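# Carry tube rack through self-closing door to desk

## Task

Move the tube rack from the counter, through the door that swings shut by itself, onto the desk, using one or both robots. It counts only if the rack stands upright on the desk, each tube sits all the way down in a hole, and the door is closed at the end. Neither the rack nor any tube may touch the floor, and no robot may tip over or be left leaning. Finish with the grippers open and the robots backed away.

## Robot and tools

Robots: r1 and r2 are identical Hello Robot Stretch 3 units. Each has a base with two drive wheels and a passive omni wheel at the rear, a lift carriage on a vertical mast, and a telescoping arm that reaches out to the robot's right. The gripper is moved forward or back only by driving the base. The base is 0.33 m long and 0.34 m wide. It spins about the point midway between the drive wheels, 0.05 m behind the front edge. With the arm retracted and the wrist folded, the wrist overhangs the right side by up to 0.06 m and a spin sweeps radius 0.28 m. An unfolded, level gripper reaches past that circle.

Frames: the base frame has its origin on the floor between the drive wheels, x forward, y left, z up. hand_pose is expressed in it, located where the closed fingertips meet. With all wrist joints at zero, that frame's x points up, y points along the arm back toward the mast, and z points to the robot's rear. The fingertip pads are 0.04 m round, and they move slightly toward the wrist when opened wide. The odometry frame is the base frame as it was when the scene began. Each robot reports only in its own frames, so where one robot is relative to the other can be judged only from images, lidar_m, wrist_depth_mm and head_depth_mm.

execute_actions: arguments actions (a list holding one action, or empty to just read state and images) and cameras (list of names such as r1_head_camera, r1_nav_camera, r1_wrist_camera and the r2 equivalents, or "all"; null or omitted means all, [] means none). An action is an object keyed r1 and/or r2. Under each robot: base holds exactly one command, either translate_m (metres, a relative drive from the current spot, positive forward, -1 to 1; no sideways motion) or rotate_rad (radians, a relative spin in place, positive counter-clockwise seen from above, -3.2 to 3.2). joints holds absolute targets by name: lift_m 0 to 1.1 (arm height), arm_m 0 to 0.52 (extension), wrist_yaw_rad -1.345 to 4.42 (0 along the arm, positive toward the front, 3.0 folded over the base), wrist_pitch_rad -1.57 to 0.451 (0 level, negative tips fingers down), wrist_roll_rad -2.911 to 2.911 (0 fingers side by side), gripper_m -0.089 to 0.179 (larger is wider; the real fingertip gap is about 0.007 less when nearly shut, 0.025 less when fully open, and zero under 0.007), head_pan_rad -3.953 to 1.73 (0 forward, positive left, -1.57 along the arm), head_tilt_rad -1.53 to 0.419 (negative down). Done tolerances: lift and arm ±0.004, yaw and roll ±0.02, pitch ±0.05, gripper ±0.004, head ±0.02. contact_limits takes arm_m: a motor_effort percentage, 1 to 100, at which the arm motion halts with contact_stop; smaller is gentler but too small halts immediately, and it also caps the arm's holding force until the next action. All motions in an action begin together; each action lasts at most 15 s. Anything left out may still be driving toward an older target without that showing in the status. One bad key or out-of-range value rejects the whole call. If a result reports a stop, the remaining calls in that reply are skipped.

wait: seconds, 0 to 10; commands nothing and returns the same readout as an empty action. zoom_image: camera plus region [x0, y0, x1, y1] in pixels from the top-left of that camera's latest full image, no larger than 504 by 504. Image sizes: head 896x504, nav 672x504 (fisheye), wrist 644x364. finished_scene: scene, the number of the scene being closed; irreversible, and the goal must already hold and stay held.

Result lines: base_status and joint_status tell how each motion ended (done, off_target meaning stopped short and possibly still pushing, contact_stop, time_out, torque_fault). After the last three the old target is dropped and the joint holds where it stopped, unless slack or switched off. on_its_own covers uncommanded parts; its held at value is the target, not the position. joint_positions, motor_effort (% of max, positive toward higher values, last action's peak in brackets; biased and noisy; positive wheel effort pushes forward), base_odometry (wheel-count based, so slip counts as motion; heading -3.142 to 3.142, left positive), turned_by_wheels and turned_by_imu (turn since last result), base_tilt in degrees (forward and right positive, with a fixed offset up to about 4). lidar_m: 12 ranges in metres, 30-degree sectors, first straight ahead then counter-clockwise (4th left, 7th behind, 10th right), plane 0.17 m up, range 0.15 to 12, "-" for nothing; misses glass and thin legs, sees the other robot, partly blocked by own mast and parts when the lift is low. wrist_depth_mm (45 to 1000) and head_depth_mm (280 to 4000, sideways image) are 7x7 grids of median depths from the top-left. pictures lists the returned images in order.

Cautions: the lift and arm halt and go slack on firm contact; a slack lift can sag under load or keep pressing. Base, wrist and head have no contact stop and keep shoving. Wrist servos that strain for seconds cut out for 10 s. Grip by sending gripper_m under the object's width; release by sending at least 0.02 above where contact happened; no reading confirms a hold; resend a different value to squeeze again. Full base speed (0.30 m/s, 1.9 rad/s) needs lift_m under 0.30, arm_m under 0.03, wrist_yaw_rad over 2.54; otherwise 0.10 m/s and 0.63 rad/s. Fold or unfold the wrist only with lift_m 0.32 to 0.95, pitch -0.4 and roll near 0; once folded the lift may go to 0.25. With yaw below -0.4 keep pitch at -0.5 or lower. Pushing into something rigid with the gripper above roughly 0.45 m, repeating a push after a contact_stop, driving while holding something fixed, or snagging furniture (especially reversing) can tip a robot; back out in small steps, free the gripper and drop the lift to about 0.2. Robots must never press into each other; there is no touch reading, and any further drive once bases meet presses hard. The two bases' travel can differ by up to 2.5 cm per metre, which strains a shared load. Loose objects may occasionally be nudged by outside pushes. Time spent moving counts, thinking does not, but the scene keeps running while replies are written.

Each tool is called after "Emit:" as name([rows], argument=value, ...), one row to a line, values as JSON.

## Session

Emit:
execute_actions(actions=[])

Scene clock: 0.00 s.
r1.base_odometry: x=+0.000 y=+0.000 heading=+0.000 (m, m, rad; r1's odometry frame)
r1.turned_by_wheels: +0.000 (rad since the last result)
r1.turned_by_imu: +0.000 (rad since the last result)
r1.base_tilt: forward=+1.3 right=+0.7 (deg)
r1.lidar_m: 1.54 1.15 1.11 1.16 1.62 2.19 2.29 3.18 1.53 2.53 1.95 1.82
r1.head_depth_mm: 1665 1694 1733 1735 1775 1791 1808 / 1771 1794 1819 1837 1879 1890 1883 / 1852 1923 1944 1965 1993 2039 1983 / 1984 2015 2057 2043 2083 2097 1945 / 1780 1782 1774 1765 1778 1769 1770 / 1538 1543 1534 1531 1525 1540 1531 / 1356 1353 1332 1340 1345 1346 1347
r1.base_status: not commanded
r1.joint_positions: lift_m=+0.500 arm_m=+0.000 wrist_yaw_rad=+3.074 wrist_pitch_rad=-0.570 wrist_roll_rad=+0.017 gripper_m=+0.037 head_pan_rad=+0.001 head_tilt_rad=-0.006
r1.joint_status: not commanded
r1.motor_effort: left_wheel=-1 right_wheel=+0 lift_m=+20 arm_m=+0 wrist_yaw_rad=-1 wrist_pitch_rad=+7 wrist_roll_rad=-1 gripper_m=+1 head_pan_rad=+1 head_tilt_rad=+2 (%)
r1.hand_pose: x=-0.0075 y=+0.0571 z=+0.4803 quat_wxyz=(+0.223, +0.690, +0.174, +0.666) (m; r1's base frame)
r1.wrist_depth_mm: - - - - - 937 855 / - - - - - - 918 / - - - - - - - / 920 911 - 956 909 961 953 / 793 780 779 805 818 817 788 / 689 687 676 689 715 707 721 / 618 612 - 627 606 632 631
r2.base_odometry: x=+0.000 y=+0.000 heading=+0.000 (m, m, rad; r2's odometry frame)
r2.turned_by_wheels: +0.000 (rad since the last result)
r2.turned_by_imu: +0.000 (rad since the last result)
r2.base_tilt: forward=+0.9 right=+1.0 (deg)
r2.lidar_m: 1.54 2.65 2.17 2.16 2.41 2.09 1.62 2.04 1.86 1.84 2.12 2.69
r2.head_depth_mm: 2042 2572 2530 2568 2569 2585 2361 / 2052 2584 2600 2553 2624 2619 1522 / 2049 2632 2640 2655 2672 1566 2344 / 2063 2685 2734 2722 2691 2719 2434 / 2086 2745 2760 2752 2772 2790 2406 / 2123 2772 2854 2812 2821 2842 2438 / 2126 2904 2916 2865 2924 2858 2379
r2.base_status: not commanded
r2.joint_positions: lift_m=+0.505 arm_m=+0.001 wrist_yaw_rad=+2.858 wrist_pitch_rad=-0.460 wrist_roll_rad=+0.018 gripper_m=+0.037 head_pan_rad=-0.002 head_tilt_rad=-0.022
r2.joint_status: not commanded
r2.motor_effort: left_wheel=+0 right_wheel=+0 lift_m=+21 arm_m=+0 wrist_yaw_rad=+0 wrist_pitch_rad=+4 wrist_roll_rad=+0 gripper_m=+0 head_pan_rad=+0 head_tilt_rad=+2 (%)
r2.hand_pose: x=+0.0400 y=+0.0644 z=+0.5084 quat_wxyz=(+0.258, +0.710, +0.060, +0.652) (m; r2's base frame)
r2.wrist_depth_mm: - - - - - - - / - - - - - - - / - - - - - - - / - - - - - - - / 887 - 894 901 919 909 898 / 766 738 787 749 - 752 746 / 659 657 639 657 643 663 662
pictures: r1_head_camera (sideways: a quarter turn clockwise sets it upright), r1_nav_camera (sideways: a quarter turn counterclockwise sets it upright), r1_wrist_camera, r2_head_camera (sideways: a quarter turn clockwise sets it upright), r2_nav_camera (sideways: a quarter turn counterclockwise sets it upright), r2_wrist_camera
Images, in order (width x height): r1_head_camera 896x504, r1_nav_camera 672x504, r1_wrist_camera 644x364, r2_head_camera 896x504, r2_nav_camera 672x504, r2_wrist_camera 644x364.

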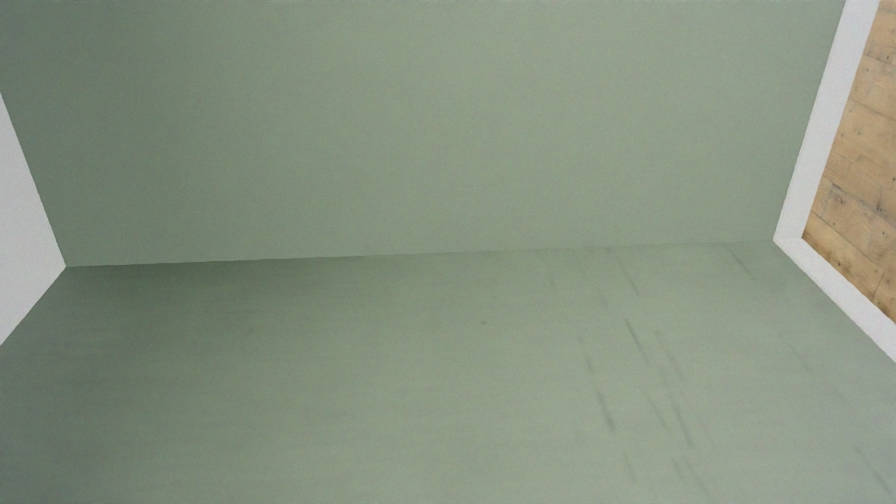

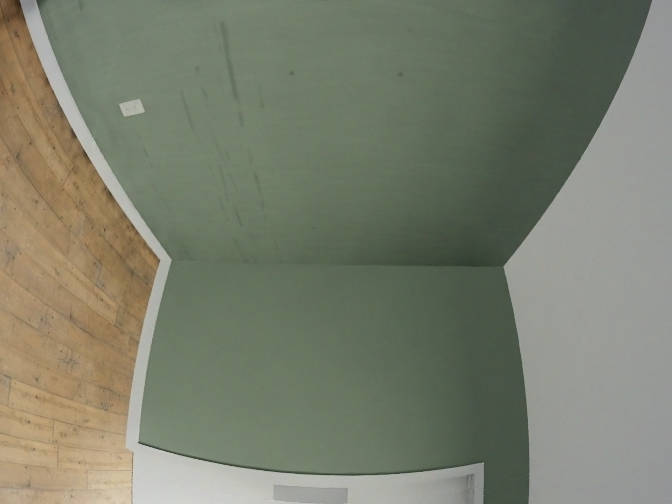

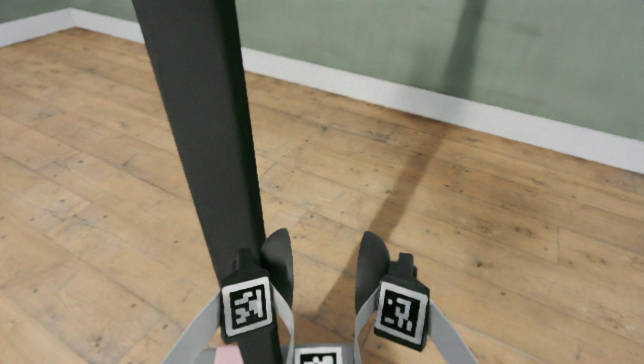

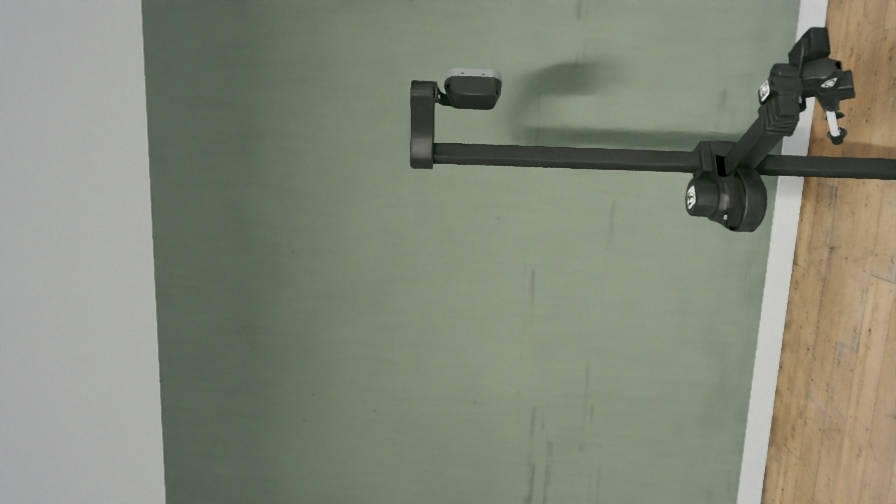

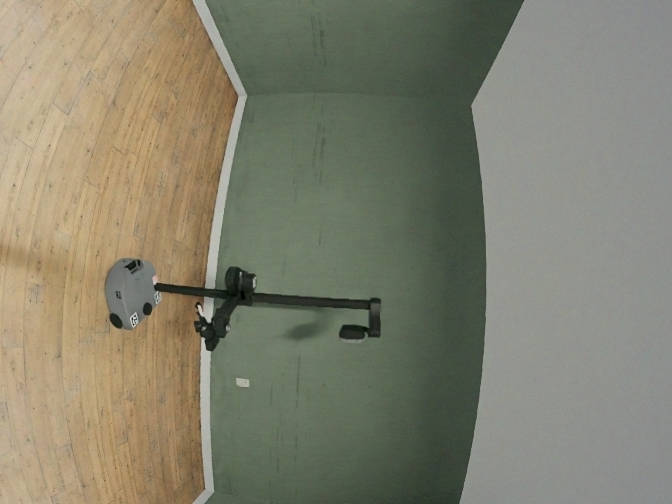

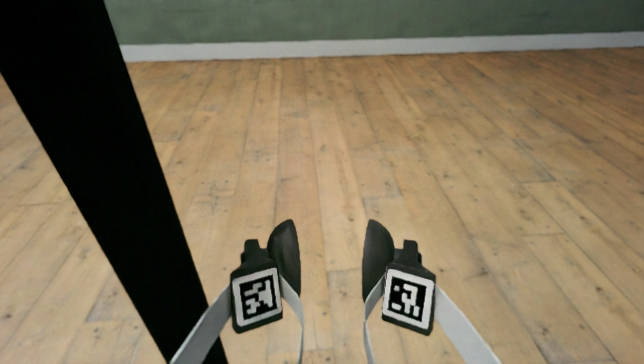

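Emit:
execute_actions([
  {"r1":{"joints":{"head_pan_rad":-0.25,"head_tilt_rad":-0.5,"lift_m":0.27,"wrist_pitch_rad":-0.4,"wrist_yaw_rad":3.1},"base":{"rotate_rad":-0.54}},"r2":{"joints":{"head_pan_rad":-0.6,"head_tilt_rad":-0.4,"lift_m":0.26,"wrist_pitch_rad":-0.4},"base":{"rotate_rad":-1.745}}},
], cameras=["r1_head_camera","r2_nav_camera"])

Scene clock: 4.27 s.
r1.base_odometry: x=+0.000 y=+0.000 heading=-0.540 (m, m, rad; r1's odometry frame)
r1.turned_by_wheels: -0.540 (rad since the last result)
r1.turned_by_imu: -0.543 (rad since the last result)
r1.base_tilt: forward=+1.3 right=+0.7 (deg)
r1.lidar_m: 1.82 1.56 1.15 1.11 1.15 1.59 2.19 2.28 3.13 1.41 2.57 1.96
r1.head_depth_mm: 1743 1904 2122 2306 1855 1488 1237 / 1734 1896 2106 2288 1853 1494 1242 / 1680 1852 2056 2273 1858 1505 1251 / 1644 1791 1991 2202 1904 1501 1247 / 1580 1720 1910 2096 1893 1507 1265 / 1506 1639 1801 2007 1913 1524 1261 / 1469 1601 1756 1942 1913 1527 1262
r1.base_status: done
r1.joint_positions: lift_m=+0.271 arm_m=+0.000 wrist_yaw_rad=+3.098 wrist_pitch_rad=-0.419 wrist_roll_rad=+0.017 gripper_m=+0.037 head_pan_rad=-0.243 head_tilt_rad=-0.494
r1.joint_status: all done
r1.motor_effort: left_wheel=+2(8) right_wheel=-2(5) lift_m=+11(18) arm_m=+0(1) wrist_yaw_rad=+1(1) wrist_pitch_rad=+10(11) wrist_roll_rad=-1(1) gripper_m=+0(1) head_pan_rad=-3(16) head_tilt_rad=-3(31) (%)
r1.hand_pose: x=-0.0116 y=+0.0789 z=+0.2830 quat_wxyz=(+0.163, +0.700, +0.131, +0.683) (m; r1's base frame)
r1.wrist_depth_mm: - - - - - - - / - - - - - - - / 958 932 - - - - - / 709 746 - 748 765 784 768 / 595 596 - 606 629 631 630 / 497 496 - 530 529 510 517 / 442 - - - - 447 441
r2.base_odometry: x=+0.000 y=+0.000 heading=-1.745 (m, m, rad; r2's odometry frame)
r2.turned_by_wheels: -1.745 (rad since the last result)
r2.turned_by_imu: -1.746 (rad since the last result)
r2.base_tilt: forward=+0.8 right=+1.0 (deg)
r2.lidar_m: 1.84 1.99 2.62 1.53 2.79 2.25 2.16 2.25 2.15 1.62 2.04 1.91
r2.head_depth_mm: 2253 2439 2614 2043 2224 1888 1508 / 2150 2293 2450 2677 2472 1877 1503 / 1997 2135 2306 2503 2481 1877 1497 / 1872 2019 2160 2296 2367 1858 1507 / 1798 1900 2024 2169 2271 1861 1501 / 1696 1799 1916 2056 2151 1859 1491 / 1610 1717 1781 1924 2044 1840 1493
r2.base_status: done
r2.joint_positions: lift_m=+0.260 arm_m=+0.001 wrist_yaw_rad=+2.858 wrist_pitch_rad=-0.421 wrist_roll_rad=+0.018 gripper_m=+0.037 head_pan_rad=-0.593 head_tilt_rad=-0.395
r2.joint_status: all done
r2.motor_effort: left_wheel=+2(12) right_wheel=-2(7) lift_m=+16(19) arm_m=+0(0) wrist_yaw_rad=+1(0) wrist_pitch_rad=+6(7) wrist_roll_rad=+0(0) gripper_m=+0(0) head_pan_rad=-4(32) head_tilt_rad=-1(20) (%)
r2.hand_pose: x=+0.0414 y=+0.0693 z=+0.2723 quat_wxyz=(+0.245, +0.711, +0.047, +0.657) (m; r2's base frame)
r2.wrist_depth_mm: - - - - - - - / - - - - - - - / 888 906 903 915 899 897 907 / 707 - 699 697 706 695 698 / 577 - 576 567 595 568 563 / 483 - - 484 - 480 481 / - - - 417 405 420 414
pictures: r1_head_camera (sideways: a quarter turn clockwise sets it upright), r2_nav_camera (sideways: a quarter turn counterclockwise sets it upright)
Images, in order (width x height): r1_head_camera 896x504, r2_nav_camera 672x504.

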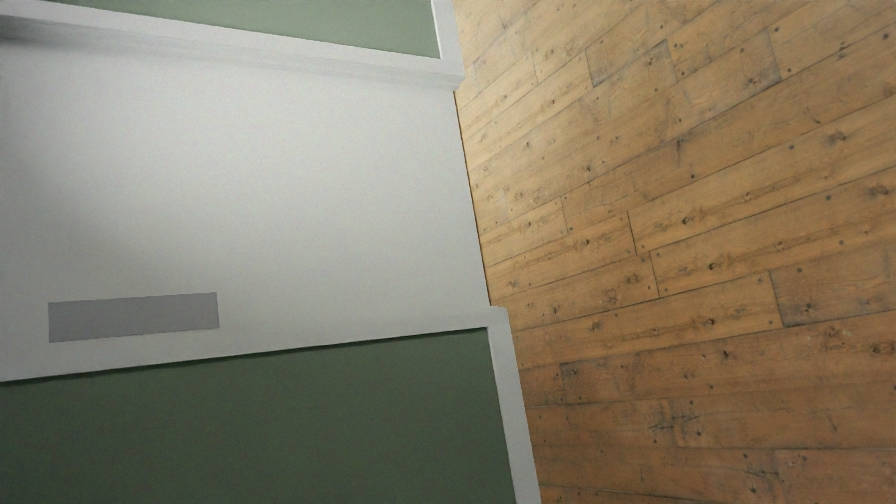

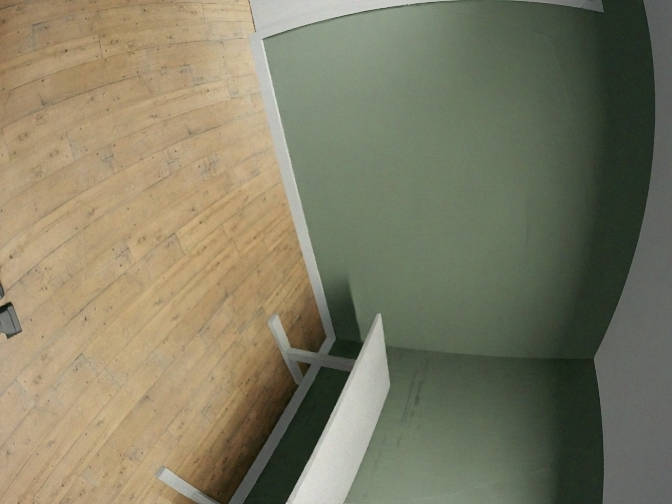

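Emit:
execute_actions(actions=[])

Scene clock: 5.93 s.
r1.base_odometry: x=+0.000 y=+0.000 heading=-0.540 (m, m, rad; r1's odometry frame)
r1.turned_by_wheels: +0.000 (rad since the last result)
r1.turned_by_imu: +0.000 (rad since the last result)
r1.base_tilt: forward=+1.3 right=+0.8 (deg)
r1.lidar_m: 1.82 1.56 1.15 1.11 1.15 1.59 2.18 2.27 3.14 1.42 2.56 1.96
r1.head_depth_mm: 1732 1905 2106 2280 1852 1481 1238 / 1716 1895 2126 2299 1874 1498 1242 / 1679 1848 2054 2279 1885 1505 1244 / 1641 1808 1978 2214 1880 1511 1252 / 1584 1722 1892 2098 1900 1513 1259 / 1496 1636 1806 2012 1896 1506 1264 / 1470 1588 1744 1927 1910 1512 1267
r1.base_status: done
r1.joint_positions: lift_m=+0.271 arm_m=+0.000 wrist_yaw_rad=+3.098 wrist_pitch_rad=-0.419 wrist_roll_rad=+0.017 gripper_m=+0.037 head_pan_rad=-0.243 head_tilt_rad=-0.494
r1.joint_status: all done
r1.motor_effort: left_wheel=+2(8) right_wheel=-2(5) lift_m=+11(18) arm_m=+0(1) wrist_yaw_rad=+0(1) wrist_pitch_rad=+10(11) wrist_roll_rad=-1(1) gripper_m=+0(1) head_pan_rad=-3(16) head_tilt_rad=-3(31) (%)
r1.hand_pose: x=-0.0116 y=+0.0789 z=+0.2830 quat_wxyz=(+0.163, +0.700, +0.131, +0.683) (m; r1's base frame)
r1.wrist_depth_mm: - - - - - - - / - - - - - - - / 956 950 - - - - - / 731 735 - 767 768 739 777 / 590 593 - 612 614 616 617 / 498 500 - 529 516 520 520 / 443 - - - - 441 453
r2.base_odometry: x=+0.000 y=+0.000 heading=-1.745 (m, m, rad; r2's odometry frame)
r2.turned_by_wheels: +0.000 (rad since the last result)
r2.turned_by_imu: +0.000 (rad since the last result)
r2.base_tilt: forward=+0.8 right=+0.9 (deg)
r2.lidar_m: 1.85 1.99 2.63 1.54 2.79 2.24 2.17 2.25 2.15 1.62 2.05 1.92
r2.head_depth_mm: 2268 2405 2586 2057 2236 1881 1514 / 2113 2280 2470 2684 2480 1864 1506 / 1996 2157 2302 2481 2461 1879 1504 / 1886 2028 2159 2310 2371 1852 1505 / 1777 1908 2024 2161 2296 1853 1496 / 1690 1800 1886 2028 2150 1847 1507 / 1616 1713 1811 1932 2041 1863 1491
r2.base_status: done
r2.joint_positions: lift_m=+0.260 arm_m=+0.001 wrist_yaw_rad=+2.858 wrist_pitch_rad=-0.421 wrist_roll_rad=+0.018 gripper_m=+0.037 head_pan_rad=-0.593 head_tilt_rad=-0.395
r2.joint_status: all done
r2.motor_effort: left_wheel=+3(12) right_wheel=-2(7) lift_m=+16(19) arm_m=+0(0) wrist_yaw_rad=+0(0) wrist_pitch_rad=+6(7) wrist_roll_rad=+0(0) gripper_m=+1(0) head_pan_rad=-3(32) head_tilt_rad=-1(20) (%)
r2.hand_pose: x=+0.0414 y=+0.0693 z=+0.2723 quat_wxyz=(+0.245, +0.711, +0.047, +0.657) (m; r2's base frame)
r2.wrist_depth_mm: - - - - - - - / - - - - - - - / 884 897 907 914 886 904 904 / 708 - 704 700 702 700 698 / 575 - 570 572 590 571 569 / 480 - - 478 - 479 480 / - - - 418 405 413 418
pictures: r1_head_camera (sideways: a quarter turn clockwise sets it upright), r1_nav_camera (sideways: a quarter turn counterclockwise sets it upright), r1_wrist_camera, r2_head_camera (sideways: a quarter turn clockwise sets it upright), r2_nav_camera (sideways: a quarter turn counterclockwise sets it upright), r2_wrist_camera
Images, in order (width x height): r1_head_camera 896x504, r1_nav_camera 672x504, r1_wrist_camera 644x364, r2_head_camera 896x504, r2_nav_camera 672x504, r2_wrist_camera 644x364.

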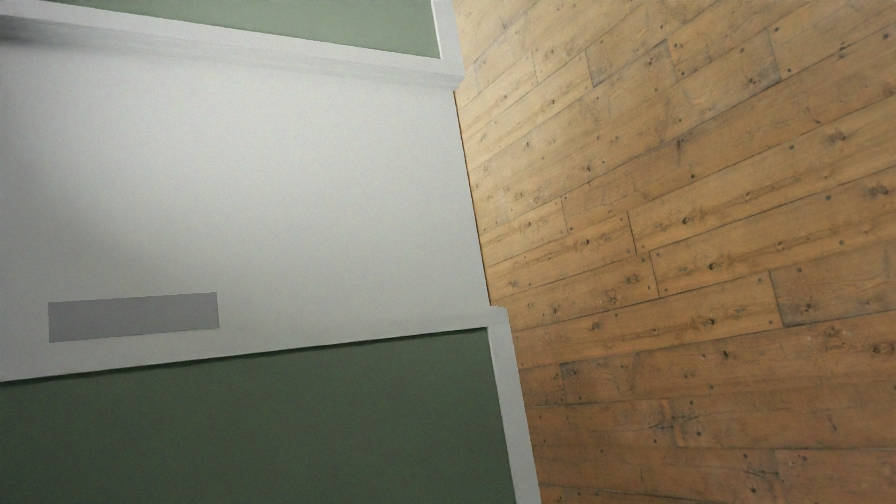

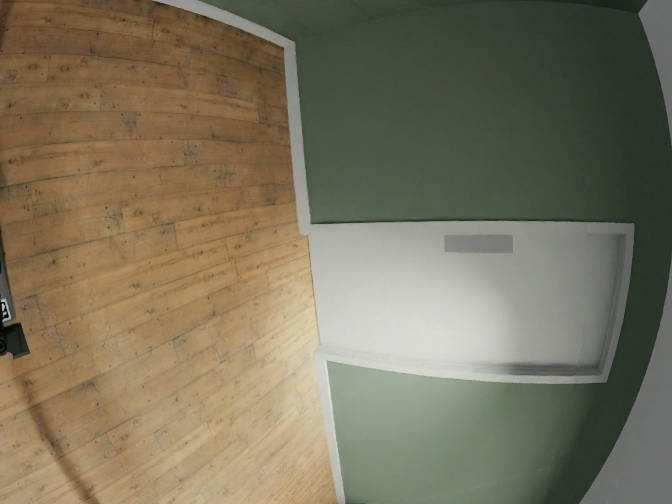

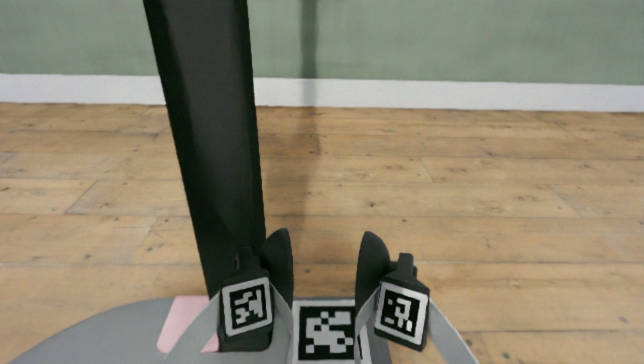

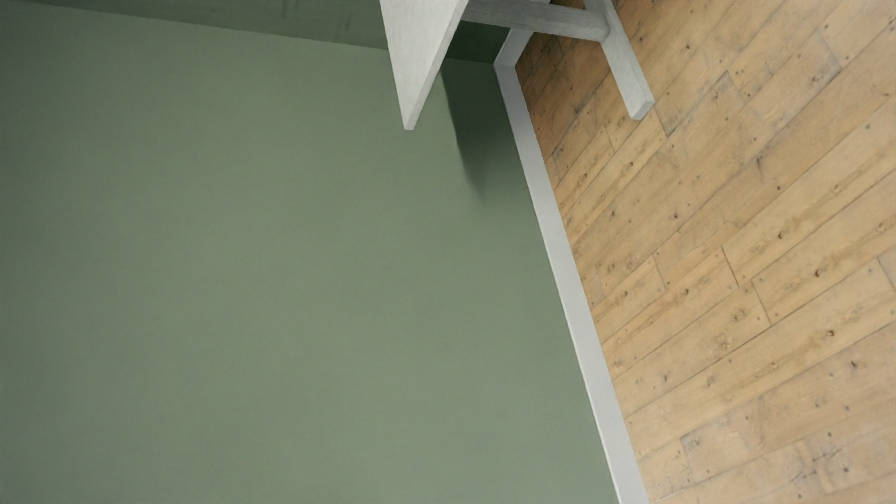

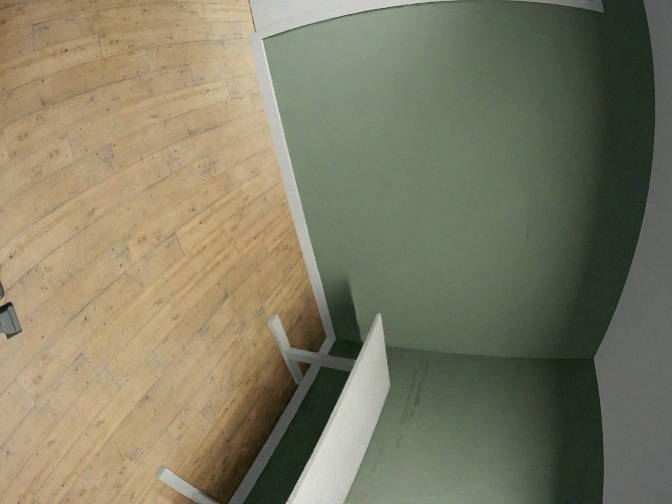

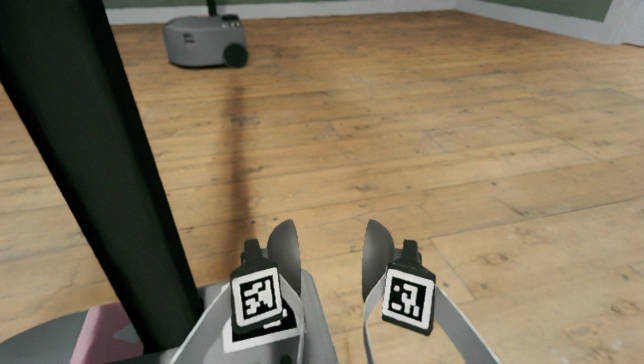

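Emit:
execute_actions([
  {"r1":{"base":{"rotate_rad":-0.39},"joints":{"head_pan_rad":0.3,"head_tilt_rad":-0.7}},"r2":{"base":{"rotate_rad":0.95},"joints":{"head_pan_rad":-0.3,"head_tilt_rad":-0.6}}},
], cameras=[])

Emit:
execute_actions([
  {"r1":{"base":{"translate_m":1.0}},"r2":{"base":{"translate_m":0.4}}},
], cameras=[])

Emit:
execute_actions([
  {"r1":{"base":{"translate_m":0.55}},"r2":{"base":{"translate_m":0.35}}},
], cameras=["r1_head_camera","r2_nav_camera"])

Scene clock: 9.13 s.
r1.base_odometry: x=+0.000 y=+0.000 heading=-0.930 (m, m, rad; r1's odometry frame)
r1.turned_by_wheels: -0.390 (rad since the last result)
r1.turned_by_imu: -0.391 (rad since the last result)
r1.base_tilt: forward=+1.3 right=+0.8 (deg)
r1.lidar_m: 1.82 1.82 1.39 1.12 1.11 1.21 1.87 2.18 2.39 1.54 1.53 2.28
r1.head_depth_mm: 1687 1922 2162 1885 1545 1318 1140 / 1660 1891 2169 1885 1555 1316 1145 / 1660 1868 2168 1901 1553 1327 1144 / 1584 1776 2050 1916 1578 1320 1150 / 1544 1751 2033 1927 1571 1327 1148 / 1526 1733 1980 1944 1581 1329 1158 / 1520 1702 1964 1937 1593 1333 1160
r1.base_status: done
r1.joint_positions: lift_m=+0.271 arm_m=+0.000 wrist_yaw_rad=+3.099 wrist_pitch_rad=-0.419 wrist_roll_rad=+0.017 gripper_m=+0.037 head_pan_rad=+0.293 head_tilt_rad=-0.692
r1.joint_status: all done
r1.motor_effort: left_wheel=+2(12) right_wheel=-2(5) lift_m=+12(11) arm_m=+1(0) wrist_yaw_rad=+1(1) wrist_pitch_rad=+10(10) wrist_roll_rad=-1(0) gripper_m=-1(0) head_pan_rad=+2(24) head_tilt_rad=-5(23) (%)
r1.hand_pose: x=-0.0116 y=+0.0789 z=+0.2830 quat_wxyz=(+0.163, +0.700, +0.131, +0.683) (m; r1's base frame)
r1.wrist_depth_mm: 855 917 - - - - - / 900 960 - - - - - / 923 968 - - - - - / 735 732 - 750 748 794 789 / 593 599 - 615 614 610 621 / 500 503 - 526 519 516 514 / 441 - - - - 448 448
r2.base_odometry: x=+0.000 y=+0.000 heading=-0.795 (m, m, rad; r2's odometry frame)
r2.turned_by_wheels: +0.950 (rad since the last result)
r2.turned_by_imu: +0.948 (rad since the last result)
r2.base_tilt: forward=+0.8 right=+1.0 (deg)
r2.lidar_m: 2.40 1.54 2.72 2.32 2.17 2.20 2.22 1.61 2.04 1.97 1.85 1.87
r2.head_depth_mm: 1761 1884 2037 2203 1896 1540 1304 / 1882 2023 2195 2341 1896 1545 1298 / 1967 2138 2388 2409 1860 1545 1298 / 2078 2247 2490 2393 1871 1540 1297 / 2213 2459 2714 2394 1874 1538 1297 / 2450 2699 2994 2367 1871 1527 1300 / 2655 2893 3148 2347 1861 1531 1300
r2.base_status: done
r2.joint_positions: lift_m=+0.260 arm_m=+0.001 wrist_yaw_rad=+2.858 wrist_pitch_rad=-0.421 wrist_roll_rad=+0.018 gripper_m=+0.037 head_pan_rad=-0.307 head_tilt_rad=-0.593
r2.joint_status: all done
r2.motor_effort: left_wheel=-3(10) right_wheel=+1(8) lift_m=+16(17) arm_m=+0(0) wrist_yaw_rad=+1(0) wrist_pitch_rad=+6(6) wrist_roll_rad=+0(0) gripper_m=+0(0) head_pan_rad=+3(22) head_tilt_rad=-3(14) (%)
r2.hand_pose: x=+0.0414 y=+0.0693 z=+0.2724 quat_wxyz=(+0.245, +0.711, +0.046, +0.657) (m; r2's base frame)
r2.wrist_depth_mm: - - - - - - - / - - - - - - - / 892 911 925 908 898 915 910 / 704 - 705 704 696 697 693 / 579 - 570 567 596 572 571 / 488 - - 481 - 483 478 / - - - 416 406 418 413
pictures: none
No camera images: the call's "cameras" was empty. Leave "cameras" out to get every camera's image.

Scene clock: 14.23 s.
r1.base_odometry: x=+0.598 y=-0.801 heading=-0.930 (m, m, rad; r1's odometry frame)
r1.turned_by_wheels: +0.000 (rad since the last result)
r1.turned_by_imu: +0.003 (rad since the last result)
r1.base_tilt: forward=+1.3 right=+0.7 (deg)
r1.lidar_m: 0.98 0.90 0.98 1.49 1.48 1.62 2.50 3.09 1.09 2.96 2.28 1.16
r1.head_depth_mm: 839 955 1117 1327 1522 1311 1140 / 830 942 1097 1307 1506 1319 1139 / 817 927 1076 1276 1488 1324 1149 / 809 921 1064 1253 1489 1329 1147 / 801 907 1047 1239 1455 1319 1149 / 794 878 977 1137 1364 1337 1150 / 726 809 941 1109 1345 1346 1163
r1.base_status: done
r1.joint_positions: lift_m=+0.271 arm_m=+0.000 wrist_yaw_rad=+3.099 wrist_pitch_rad=-0.418 wrist_roll_rad=+0.017 gripper_m=+0.037 head_pan_rad=+0.293 head_tilt_rad=-0.692
r1.joint_status: not commanded
r1.motor_effort: left_wheel=+1(14) right_wheel=-1(5) lift_m=+12(11) arm_m=+0(0) wrist_yaw_rad=+2(2) wrist_pitch_rad=+10(9) wrist_roll_rad=+0(0) gripper_m=+0(0) head_pan_rad=+3(3) head_tilt_rad=-4(4) (%)
r1.hand_pose: x=-0.0117 y=+0.0789 z=+0.2831 quat_wxyz=(+0.163, +0.700, +0.131, +0.683) (m; r1's base frame)
r1.wrist_depth_mm: - - - - - - 796 / - - - - - - 807 / 965 948 - - - 982 823 / 720 716 - 748 751 772 769 / 591 604 - 621 629 617 632 / 500 501 - 518 532 515 525 / 442 - - - - 448 443
r2.base_odometry: x=+0.280 y=-0.286 heading=-0.795 (m, m, rad; r2's odometry frame)
r2.turned_by_wheels: +0.000 (rad since the last result)
r2.turned_by_imu: +0.002 (rad since the last result)
r2.base_tilt: forward=+0.9 right=+1.0 (deg)
r2.lidar_m: 1.10 2.35 2.39 2.56 2.40 2.44 2.57 1.95 2.19 1.72 1.60 1.71
r2.head_depth_mm: 1544 1660 1786 1939 1891 1546 1310 / 1625 1788 1938 2113 1878 1544 1303 / 1681 1850 2030 2205 1883 1548 1306 / 1813 1961 2179 2287 1857 1536 1306 / 1955 2156 2386 2401 1754 1454 1307 / 2096 2359 2639 2392 1470 1403 1304 / 1027 2444 2731 1343 1701 1418 1294
r2.base_status: done
r2.joint_positions: lift_m=+0.260 arm_m=+0.001 wrist_yaw_rad=+2.858 wrist_pitch_rad=-0.420 wrist_roll_rad=+0.018 gripper_m=+0.037 head_pan_rad=-0.307 head_tilt_rad=-0.594
r2.joint_status: not commanded
r2.motor_effort: left_wheel=-2(9) right_wheel=+2(8) lift_m=+17(17) arm_m=+0(0) wrist_yaw_rad=+0(0) wrist_pitch_rad=+6(6) wrist_roll_rad=+0(0) gripper_m=+0(0) head_pan_rad=+2(3) head_tilt_rad=-2(3) (%)
r2.hand_pose: x=+0.0414 y=+0.0693 z=+0.2724 quat_wxyz=(+0.244, +0.711, +0.046, +0.657) (m; r2's base frame)
r2.wrist_depth_mm: - - - - - - - / - - - - - - - / 890 921 902 915 898 916 891 / 702 - 692 704 699 702 700 / 577 - 573 571 595 572 570 / 481 - - 483 - 483 480 / - - - 414 404 414 415
pictures: none
No camera images: the call's "cameras" was empty. Leave "cameras" out to get every camera's image.

Scene clock: 17.70 s.
r1.base_odometry: x=+0.927 y=-1.242 heading=-0.930 (m, m, rad; r1's odometry frame)
r1.turned_by_wheels: +0.000 (rad since the last result)
r1.turned_by_imu: +0.001 (rad since the last result)
r1.base_tilt: forward=+1.2 right=+0.8 (deg)
r1.lidar_m: 0.46 0.46 0.51 0.66 1.68 1.84 2.84 1.05 3.83 2.98 0.97 0.57
r1.head_depth_mm: 374 427 496 592 735 965 1136 / 369 421 489 584 718 946 1141 / 365 417 482 573 704 917 1123 / 362 411 476 562 690 894 1129 / 358 406 468 554 677 870 1118 / 355 401 462 545 664 850 1113 / 351 396 456 536 651 830 1011
r1.base_status: done
r1.joint_positions: lift_m=+0.271 arm_m=+0.000 wrist_yaw_rad=+3.099 wrist_pitch_rad=-0.418 wrist_roll_rad=+0.017 gripper_m=+0.037 head_pan_rad=+0.293 head_tilt_rad=-0.692
r1.joint_status: not commanded
r1.motor_effort: left_wheel=+1(14) right_wheel=-1(5) lift_m=+12(12) arm_m=-1(1) wrist_yaw_rad=+1(1) wrist_pitch_rad=+9(10) wrist_roll_rad=+0(1) gripper_m=+0(0) head_pan_rad=+3(2) head_tilt_rad=-4(3) (%)
r1.hand_pose: x=-0.0117 y=+0.0789 z=+0.2831 quat_wxyz=(+0.163, +0.700, +0.131, +0.683) (m; r1's base frame)
r1.wrist_depth_mm: - - - 976 615 472 418 / - - - - 640 497 429 / 958 974 - 940 678 534 437 / 737 732 - 759 684 584 452 / 588 602 - 605 618 571 462 / 498 505 - 513 532 516 473 / 440 - - - - 445 453
r2.base_odometry: x=+0.525 y=-0.535 heading=-0.795 (m, m, rad; r2's odometry frame)
r2.turned_by_wheels: +0.000 (rad since the last result)
r2.turned_by_imu: +0.002 (rad since the last result)
r2.base_tilt: forward=+0.8 right=+1.0 (deg)
r2.lidar_m: 1.83 2.07 2.10 2.71 2.61 2.64 2.87 2.27 2.22 1.50 1.40 1.06
r2.head_depth_mm: 1345 1452 1582 1721 1288 1430 1307 / 1345 1455 1597 1762 1510 1351 1303 / 1463 1596 1744 1871 1427 1388 1302 / 1565 1724 1896 2120 1860 1538 1300 / 1694 1871 2083 2258 1857 1531 1298 / 1860 2052 2300 2360 1875 1536 1294 / 2025 2245 2479 2409 1872 1531 1305
r2.base_status: done
r2.joint_positions: lift_m=+0.260 arm_m=+0.001 wrist_yaw_rad=+2.858 wrist_pitch_rad=-0.420 wrist_roll_rad=+0.018 gripper_m=+0.037 head_pan_rad=-0.307 head_tilt_rad=-0.594
r2.joint_status: not commanded
r2.motor_effort: left_wheel=-2(7) right_wheel=+2(5) lift_m=+17(17) arm_m=+0(0) wrist_yaw_rad=+1(0) wrist_pitch_rad=+6(6) wrist_roll_rad=+0(0) gripper_m=+1(1) head_pan_rad=+3(2) head_tilt_rad=-3(2) (%)
r2.hand_pose: x=+0.0414 y=+0.0694 z=+0.2724 quat_wxyz=(+0.244, +0.711, +0.046, +0.657) (m; r2's base frame)
r2.wrist_depth_mm: - - - - - - - / - - - - - - - / 886 914 922 912 899 906 901 / 702 - 701 706 695 700 699 / 566 - 572 575 589 570 572 / 484 - - 482 - 482 479 / - - - 416 405 417 415
pictures: r1_head_camera (sideways: a quarter turn clockwise sets it upright), r2_nav_camera (sideways: a quarter turn counterclockwise sets it upright)
Images, in order (width x height): r1_head_camera 896x504, r2_nav_camera 672x504.

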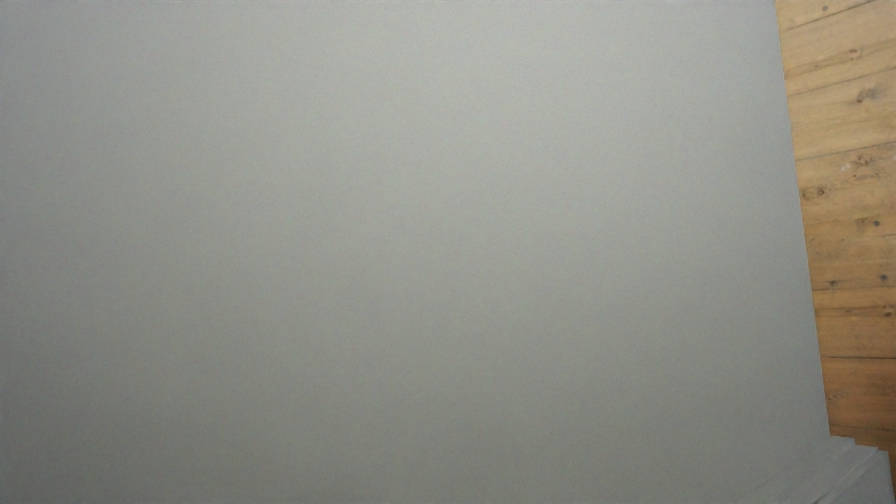

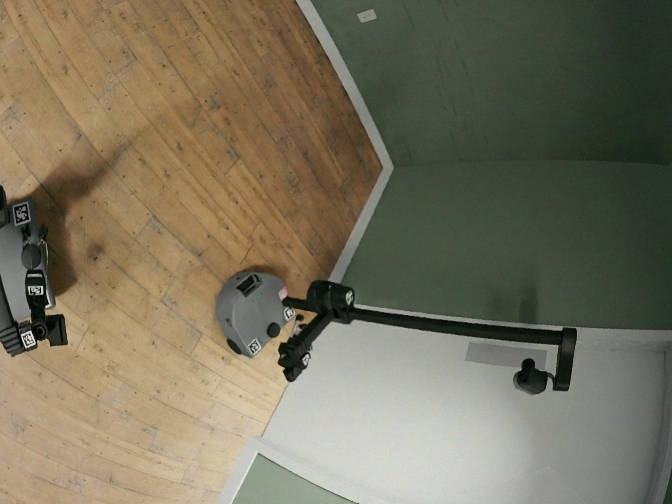

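Emit:
execute_actions([
  {"r1":{"base":{"rotate_rad":-2.75},"joints":{"head_pan_rad":-3.1,"head_tilt_rad":-1.0}},"r2":{"base":{"translate_m":0.5}}},
], cameras=[])

Emit:
execute_actions([
  {"r1":{"base":{"translate_m":-0.17},"joints":{"lift_m":0.31}},"r2":{"base":{"rotate_rad":-0.95},"joints":{"head_pan_rad":0,"head_tilt_rad":-0.7}}},
], cameras=["r1_nav_camera","r2_nav_camera","r2_head_camera"])

Scene clock: 21.73 s.
r1.base_odometry: x=+0.927 y=-1.242 heading=+2.604 (m, m, rad; r1's odometry frame)
r1.turned_by_wheels: -2.750 (rad since the last result)
r1.turned_by_imu: -2.761 (rad since the last result)
r1.base_tilt: forward=+1.3 right=+0.8 (deg)
r1.lidar_m: 0.70 3.80 2.97 1.35 0.63 0.47 0.46 0.48 0.57 1.68 1.76 2.47
r1.head_depth_mm: 411 493 617 826 1236 1203 1074 / 414 498 623 833 1259 - 1058 / 416 500 628 841 1239 - - / 418 504 636 853 1265 - - / 421 507 639 857 1273 1234 - / 423 510 644 868 1239 1213 1110 / 425 512 648 825 1145 1205 1095
r1.base_status: done
r1.joint_positions: lift_m=+0.271 arm_m=+0.000 wrist_yaw_rad=+3.099 wrist_pitch_rad=-0.418 wrist_roll_rad=+0.017 gripper_m=+0.037 head_pan_rad=-3.093 head_tilt_rad=-0.988
r1.joint_status: all done
r1.motor_effort: left_wheel=+2(15) right_wheel=-2(7) lift_m=+11(12) arm_m=+0(1) wrist_yaw_rad=+1(0) wrist_pitch_rad=+10(10) wrist_roll_rad=+0(1) gripper_m=+0(1) head_pan_rad=-2(29) head_tilt_rad=-6(28) (%)
r1.hand_pose: x=-0.0117 y=+0.0789 z=+0.2831 quat_wxyz=(+0.163, +0.700, +0.131, +0.683) (m; r1's base frame)
r1.wrist_depth_mm: 513 634 - - - - - / 545 618 - - - - - / 568 637 - - - - - / 570 681 - 749 751 774 778 / 559 595 - 602 617 614 622 / 499 508 - 526 520 520 521 / 449 - - - - 448 452
r2.base_odometry: x=+0.875 y=-0.893 heading=-0.795 (m, m, rad; r2's odometry frame)
r2.turned_by_wheels: +0.000 (rad since the last result)
r2.turned_by_imu: +0.003 (rad since the last result)
r2.base_tilt: forward=+0.9 right=+1.0 (deg)
r2.lidar_m: 1.47 1.66 1.69 2.17 2.89 2.94 3.30 2.72 1.76 1.24 0.69 1.16
r2.head_depth_mm: 1018 1092 1187 1273 1407 1521 1147 / 1084 1163 1270 1391 1553 1535 1300 / 1153 1266 1379 1525 1682 1539 1297 / 1243 1357 1505 1674 1815 1535 1299 / 1344 1479 1653 1862 1871 1541 1306 / 1466 1630 1824 2096 1853 1532 1298 / 1612 1766 1955 2127 1867 1533 1297
r2.base_status: done
r2.joint_positions: lift_m=+0.260 arm_m=+0.001 wrist_yaw_rad=+2.858 wrist_pitch_rad=-0.420 wrist_roll_rad=+0.018 gripper_m=+0.037 head_pan_rad=-0.307 head_tilt_rad=-0.594
r2.joint_status: not commanded
r2.motor_effort: left_wheel=-2(8) right_wheel=+2(7) lift_m=+17(17) arm_m=+0(0) wrist_yaw_rad=+0(0) wrist_pitch_rad=+6(6) wrist_roll_rad=+0(0) gripper_m=+0(0) head_pan_rad=+3(3) head_tilt_rad=-2(3) (%)
r2.hand_pose: x=+0.0414 y=+0.0694 z=+0.2724 quat_wxyz=(+0.244, +0.711, +0.046, +0.657) (m; r2's base frame)
r2.wrist_depth_mm: - - - - - - - / - - - - - - - / 890 917 914 908 900 895 917 / 699 - 700 700 701 701 693 / 577 - 565 570 590 576 579 / 487 - - 483 - 480 482 / - - - 417 406 418 418
pictures: none
No camera images: the call's "cameras" was empty. Leave "cameras" out to get every camera's image.

Scene clock: 24.23 s.
r1.base_odometry: x=+1.073 y=-1.329 heading=+2.604 (m, m, rad; r1's odometry frame)
r1.turned_by_wheels: +0.000 (rad since the last result)
r1.turned_by_imu: +0.000 (rad since the last result)
r1.base_tilt: forward=+1.3 right=+0.7 (deg)
r1.lidar_m: 0.86 3.96 3.06 0.76 0.40 0.30 0.29 0.30 0.39 0.99 1.75 2.45
r1.head_depth_mm: - 304 375 500 751 1177 1071 / - 306 378 506 761 - 1062 / - 308 381 509 725 - - / - 305 384 518 787 - - / - 307 388 521 801 1218 - / - 310 391 528 813 1185 1111 / - 312 394 533 780 1156 1100
r1.base_status: done
r1.joint_positions: lift_m=+0.309 arm_m=+0.000 wrist_yaw_rad=+3.099 wrist_pitch_rad=-0.418 wrist_roll_rad=+0.017 gripper_m=+0.037 head_pan_rad=-3.093 head_tilt_rad=-0.989
r1.joint_status: all done
r1.motor_effort: left_wheel=+2(10) right_wheel=-1(8) lift_m=+28(27) arm_m=-1(0) wrist_yaw_rad=+0(1) wrist_pitch_rad=+9(10) wrist_roll_rad=-1(1) gripper_m=+0(1) head_pan_rad=-2(3) head_tilt_rad=-6(6) (%)
r1.hand_pose: x=-0.0117 y=+0.0789 z=+0.3222 quat_wxyz=(+0.163, +0.700, +0.131, +0.683) (m; r1's base frame)
r1.wrist_depth_mm: 356 472 - - - - - / 356 489 - - - - - / 364 501 - - - - - / 362 522 - 836 829 859 870 / 364 513 - 675 685 665 667 / 365 521 552 560 580 571 583 / 366 492 - - 470 490 495
r2.base_odometry: x=+0.875 y=-0.893 heading=-1.745 (m, m, rad; r2's odometry frame)
r2.turned_by_wheels: -0.950 (rad since the last result)
r2.turned_by_imu: -0.948 (rad since the last result)
r2.base_tilt: forward=+0.8 right=+1.0 (deg)
r2.lidar_m: 0.86 1.16 1.61 1.66 1.73 2.39 2.89 3.01 2.72 2.69 1.58 1.23
r2.head_depth_mm: 1016 1121 1271 1449 1627 1433 1240 / 975 1082 1217 1425 1633 1426 1229 / 1020 1139 1276 1226 1378 1373 1234 / 1025 1144 1284 1386 1410 1363 1236 / 1029 1150 1292 1417 1575 1393 1237 / 1031 1134 1263 1436 1621 1418 1231 / 977 1072 1224 1413 1603 1430 1224
r2.base_status: done
r2.joint_positions: lift_m=+0.260 arm_m=+0.001 wrist_yaw_rad=+2.858 wrist_pitch_rad=-0.420 wrist_roll_rad=+0.018 gripper_m=+0.037 head_pan_rad=-0.007 head_tilt_rad=-0.692
r2.joint_status: all done
r2.motor_effort: left_wheel=+2(11) right_wheel=-2(6) lift_m=+17(17) arm_m=+0(0) wrist_yaw_rad=-1(0) wrist_pitch_rad=+6(6) wrist_roll_rad=+0(0) gripper_m=+0(0) head_pan_rad=+2(22) head_tilt_rad=-4(10) (%)
r2.hand_pose: x=+0.0414 y=+0.0694 z=+0.2724 quat_wxyz=(+0.244, +0.711, +0.046, +0.657) (m; r2's base frame)
r2.wrist_depth_mm: - - - - - - - / - - - - - - - / 885 905 898 906 903 914 915 / 706 - 697 694 704 692 697 / 578 - 572 572 601 561 577 / 486 - - 480 - 480 479 / - - - 420 406 416 417
pictures: r1_nav_camera (sideways: a quarter turn counterclockwise sets it upright), r2_head_camera (sideways: a quarter turn clockwise sets it upright), r2_nav_camera (sideways: a quarter turn counterclockwise sets it upright)
Images, in order (width x height): r1_nav_camera 672x504, r2_head_camera 896x504, r2_nav_camera 672x504.

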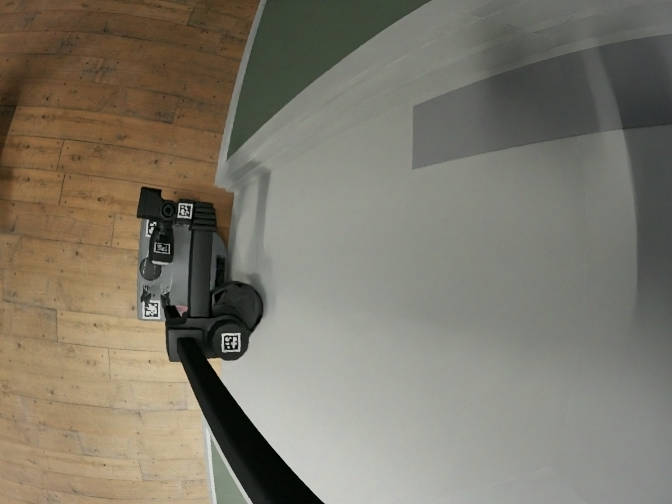

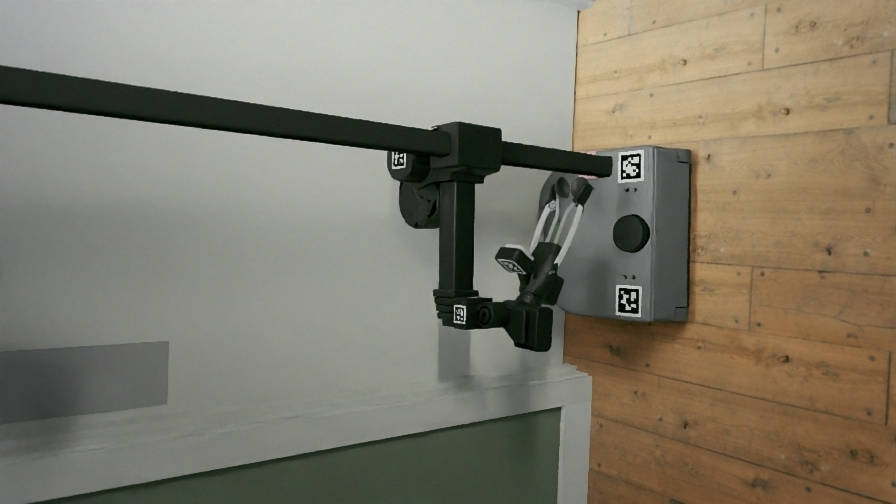

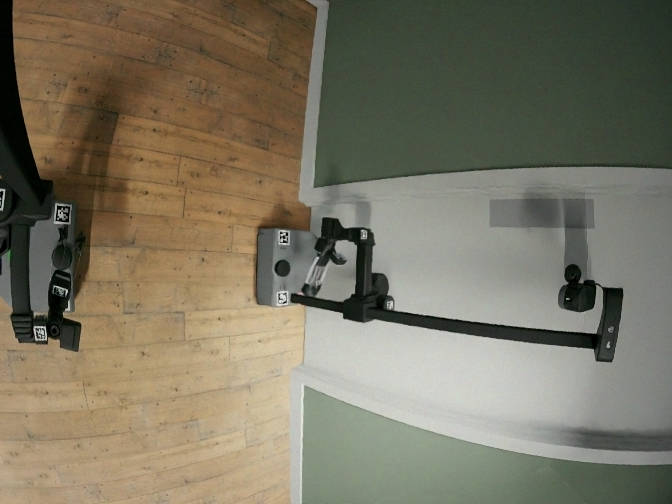

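Emit:
execute_actions([
  {"r1":{"base":{"translate_m":-0.15}}},
], cameras=["r2_head_camera"])

Scene clock: 27.27 s.
r1.base_odometry: x=+1.202 y=-1.406 heading=+2.603 (m, m, rad; r1's odometry frame)
r1.turned_by_wheels: +0.000 (rad since the last result)
r1.turned_by_imu: +0.003 (rad since the last result)
r1.base_tilt: forward=+1.3 right=+0.7 (deg)
r1.lidar_m: 1.01 4.11 3.14 0.53 0.31 0.27 0.27 0.32 0.33 0.33 1.75 2.45
r1.head_depth_mm: - - 326 420 592 876 1074 / - 292 342 447 641 - 1063 / - 299 358 475 662 - - / - 304 377 510 778 - - / - 312 397 548 881 1232 - / - 326 420 590 1002 1216 1114 / 292 341 446 645 1316 876 1084
r1.base_status: translate_m off_target (by the wheels' count: -0.1498 of -0.1500)
r1.joint_positions: lift_m=+0.310 arm_m=+0.000 wrist_yaw_rad=+3.100 wrist_pitch_rad=-0.417 wrist_roll_rad=+0.017 gripper_m=+0.037 head_pan_rad=-3.094 head_tilt_rad=-0.993
r1.joint_status: not commanded
r1.on_its_own: left_wheel is at rest, and its effort (-45) is outside its rest range (-18 to +18)
r1.motor_effort: left_wheel=-45(95) right_wheel=-18(52) lift_m=+26(27) arm_m=+0(0) wrist_yaw_rad=+0(0) wrist_pitch_rad=+10(10) wrist_roll_rad=-1(0) gripper_m=+0(1) head_pan_rad=-2(3) head_tilt_rad=-3(6) (%)
r1.hand_pose: x=-0.0118 y=+0.0791 z=+0.3225 quat_wxyz=(+0.162, +0.700, +0.131, +0.683) (m; r1's base frame)
r1.wrist_depth_mm: 263 316 539 - - - - / 271 333 578 - - - - / 274 346 - - - - - / 280 368 - 808 865 851 835 / 291 381 - 698 671 686 672 / 298 391 517 560 574 572 568 / 303 376 - - 473 487 494
r2.base_odometry: x=+0.875 y=-0.893 heading=-1.745 (m, m, rad; r2's odometry frame)
r2.turned_by_wheels: +0.000 (rad since the last result)
r2.turned_by_imu: +0.000 (rad since the last result)
r2.base_tilt: forward=+0.9 right=+1.0 (deg)
r2.lidar_m: 1.01 1.15 1.61 1.66 1.73 2.38 2.89 3.01 2.73 2.69 1.58 1.24
r2.head_depth_mm: 1075 1184 1314 1492 1641 1439 1243 / 1073 1177 1353 1554 1673 1435 1240 / 1126 1259 1372 1413 1530 1432 1234 / 1169 1293 1454 1356 1532 1428 1236 / 1193 1329 1512 1648 1615 1421 1232 / 1276 1412 1334 1443 1604 1418 1230 / 976 1072 1223 1408 1619 1426 1233
r2.base_status: not commanded
r2.joint_positions: lift_m=+0.260 arm_m=+0.001 wrist_yaw_rad=+2.858 wrist_pitch_rad=-0.420 wrist_roll_rad=+0.018 gripper_m=+0.037 head_pan_rad=-0.007 head_tilt_rad=-0.692
r2.joint_status: not commanded
r2.motor_effort: left_wheel=+3(2) right_wheel=-2(2) lift_m=+17(17) arm_m=+0(0) wrist_yaw_rad=-1(1) wrist_pitch_rad=+6(6) wrist_roll_rad=+0(0) gripper_m=+0(1) head_pan_rad=+2(2) head_tilt_rad=-3(3) (%)
r2.hand_pose: x=+0.0414 y=+0.0694 z=+0.2724 quat_wxyz=(+0.244, +0.711, +0.046, +0.657) (m; r2's base frame)
r2.wrist_depth_mm: - - - - - - - / - - - - - - - / 901 896 907 925 909 917 900 / 697 - 708 698 703 698 711 / 577 - 568 573 594 569 571 / 489 - - 479 - 481 480 / - - - 416 403 415 414
pictures: r2_head_camera (sideways: a quarter turn clockwise sets it upright)
Images, in order (width x height): r2_head_camera 896x504.

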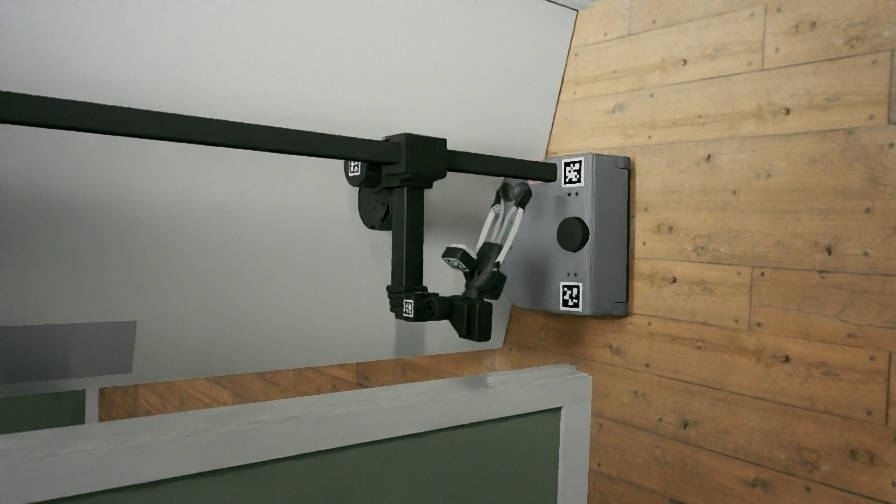

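Door opened.

Emit:
execute_actions([
  {"r1":{"base":{"translate_m":-0.45}}},
], cameras=["r2_head_camera","r1_nav_camera"])

Scene clock: 32.97 s.
r1.base_odometry: x=+1.588 y=-1.637 heading=+2.603 (m, m, rad; r1's odometry frame)
r1.turned_by_wheels: +0.000 (rad since the last result)
r1.turned_by_imu: +0.000 (rad since the last result)
r1.base_tilt: forward=+1.2 right=+0.7 (deg)
r1.lidar_m: 1.46 4.23 0.38 0.25 0.24 0.24 0.31 2.26 1.69 0.90 0.40 0.43
r1.head_depth_mm: - 295 334 395 484 595 898 / 293 329 389 476 607 - 1064 / 325 382 467 599 780 - - / 2233 1913 1650 1458 1310 - - / 2322 1958 1682 1480 1327 1228 - / 2301 1952 1688 1490 1328 1223 1109 / 2304 1955 1703 1488 1333 1203 1095
r1.base_status: done
r1.joint_positions: lift_m=+0.310 arm_m=+0.000 wrist_yaw_rad=+3.100 wrist_pitch_rad=-0.417 wrist_roll_rad=+0.017 gripper_m=+0.037 head_pan_rad=-3.094 head_tilt_rad=-0.993
r1.joint_status: not commanded
r1.motor_effort: left_wheel=-14(62) right_wheel=-13(29) lift_m=+26(26) arm_m=-1(0) wrist_yaw_rad=+0(1) wrist_pitch_rad=+10(9) wrist_roll_rad=+0(0) gripper_m=+1(0) head_pan_rad=-1(2) head_tilt_rad=-4(4) (%)
r1.hand_pose: x=-0.0118 y=+0.0791 z=+0.3225 quat_wxyz=(+0.162, +0.700, +0.131, +0.683) (m; r1's base frame)
r1.wrist_depth_mm: 196 214 268 297 374 479 - / 205 226 286 325 410 551 - / 217 241 - 353 452 621 - / 228 258 - 389 505 718 854 / 245 280 - 423 612 690 680 / 258 298 348 473 581 568 573 / 278 306 - - 481 489 494
r2.base_odometry: x=+0.875 y=-0.893 heading=-1.745 (m, m, rad; r2's odometry frame)
r2.turned_by_wheels: +0.000 (rad since the last result)
r2.turned_by_imu: +0.000 (rad since the last result)
r2.base_tilt: forward=+0.7 right=+1.0 (deg)
r2.lidar_m: 1.18 1.16 1.61 1.66 1.73 2.38 2.89 3.00 2.73 2.69 1.58 1.24
r2.head_depth_mm: 1252 1339 1464 1595 1654 1435 1245 / 1383 1489 1651 1794 1687 1442 1238 / 1514 1669 1725 1889 1712 1435 1234 / - 3629 2068 1882 1696 1434 1233 / - 3817 2695 2017 1697 1429 1235 / - 3559 1330 1448 1610 1431 1233 / 974 1072 1223 1414 1600 1423 1235
r2.base_status: not commanded
r2.joint_positions: lift_m=+0.260 arm_m=+0.001 wrist_yaw_rad=+2.858 wrist_pitch_rad=-0.420 wrist_roll_rad=+0.018 gripper_m=+0.037 head_pan_rad=-0.007 head_tilt_rad=-0.692
r2.joint_status: not commanded
r2.motor_effort: left_wheel=+3(3) right_wheel=-2(3) lift_m=+17(17) arm_m=+0(0) wrist_yaw_rad=+0(0) wrist_pitch_rad=+6(6) wrist_roll_rad=+0(0) gripper_m=+0(0) head_pan_rad=+2(3) head_tilt_rad=-4(3) (%)
r2.hand_pose: x=+0.0414 y=+0.0694 z=+0.2724 quat_wxyz=(+0.244, +0.711, +0.046, +0.657) (m; r2's base frame)
r2.wrist_depth_mm: - - - - - - - / - - - - - - - / 880 910 904 925 907 925 918 / 707 - 704 710 703 692 694 / 576 - 568 568 592 566 568 / 482 - - 481 - 480 478 / - - - 417 405 416 418
pictures: r1_nav_camera (sideways: a quarter turn counterclockwise sets it upright), r2_head_camera (sideways: a quarter turn clockwise sets it upright)
Images, in order (width x height): r1_nav_camera 672x504, r2_head_camera 896x504.

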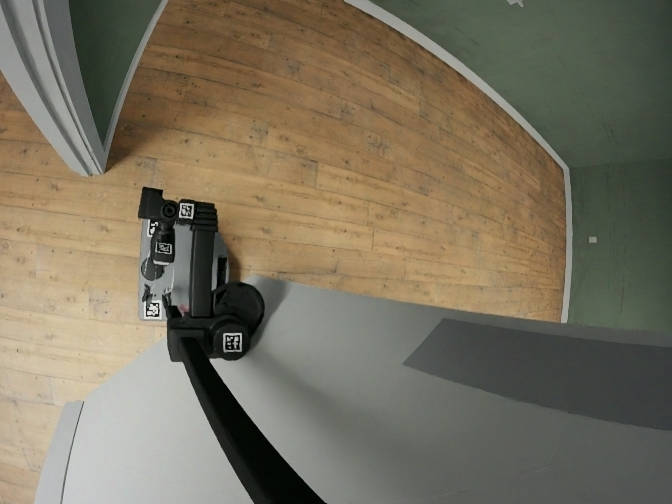

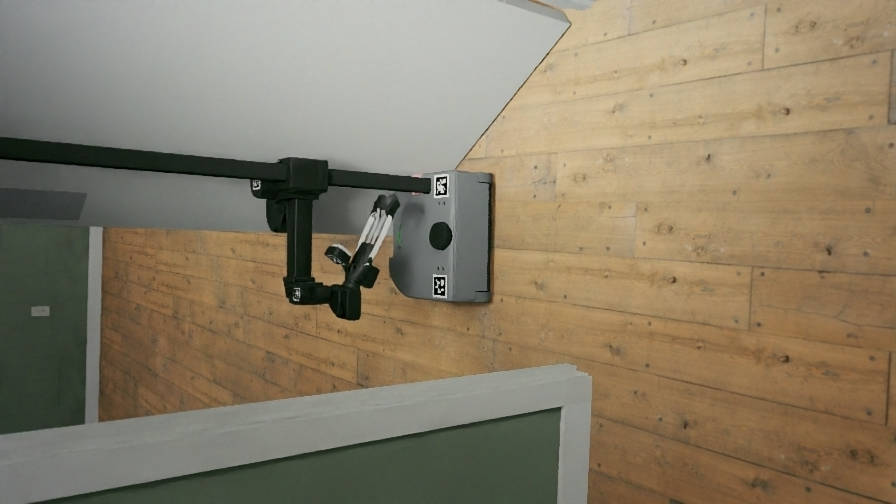

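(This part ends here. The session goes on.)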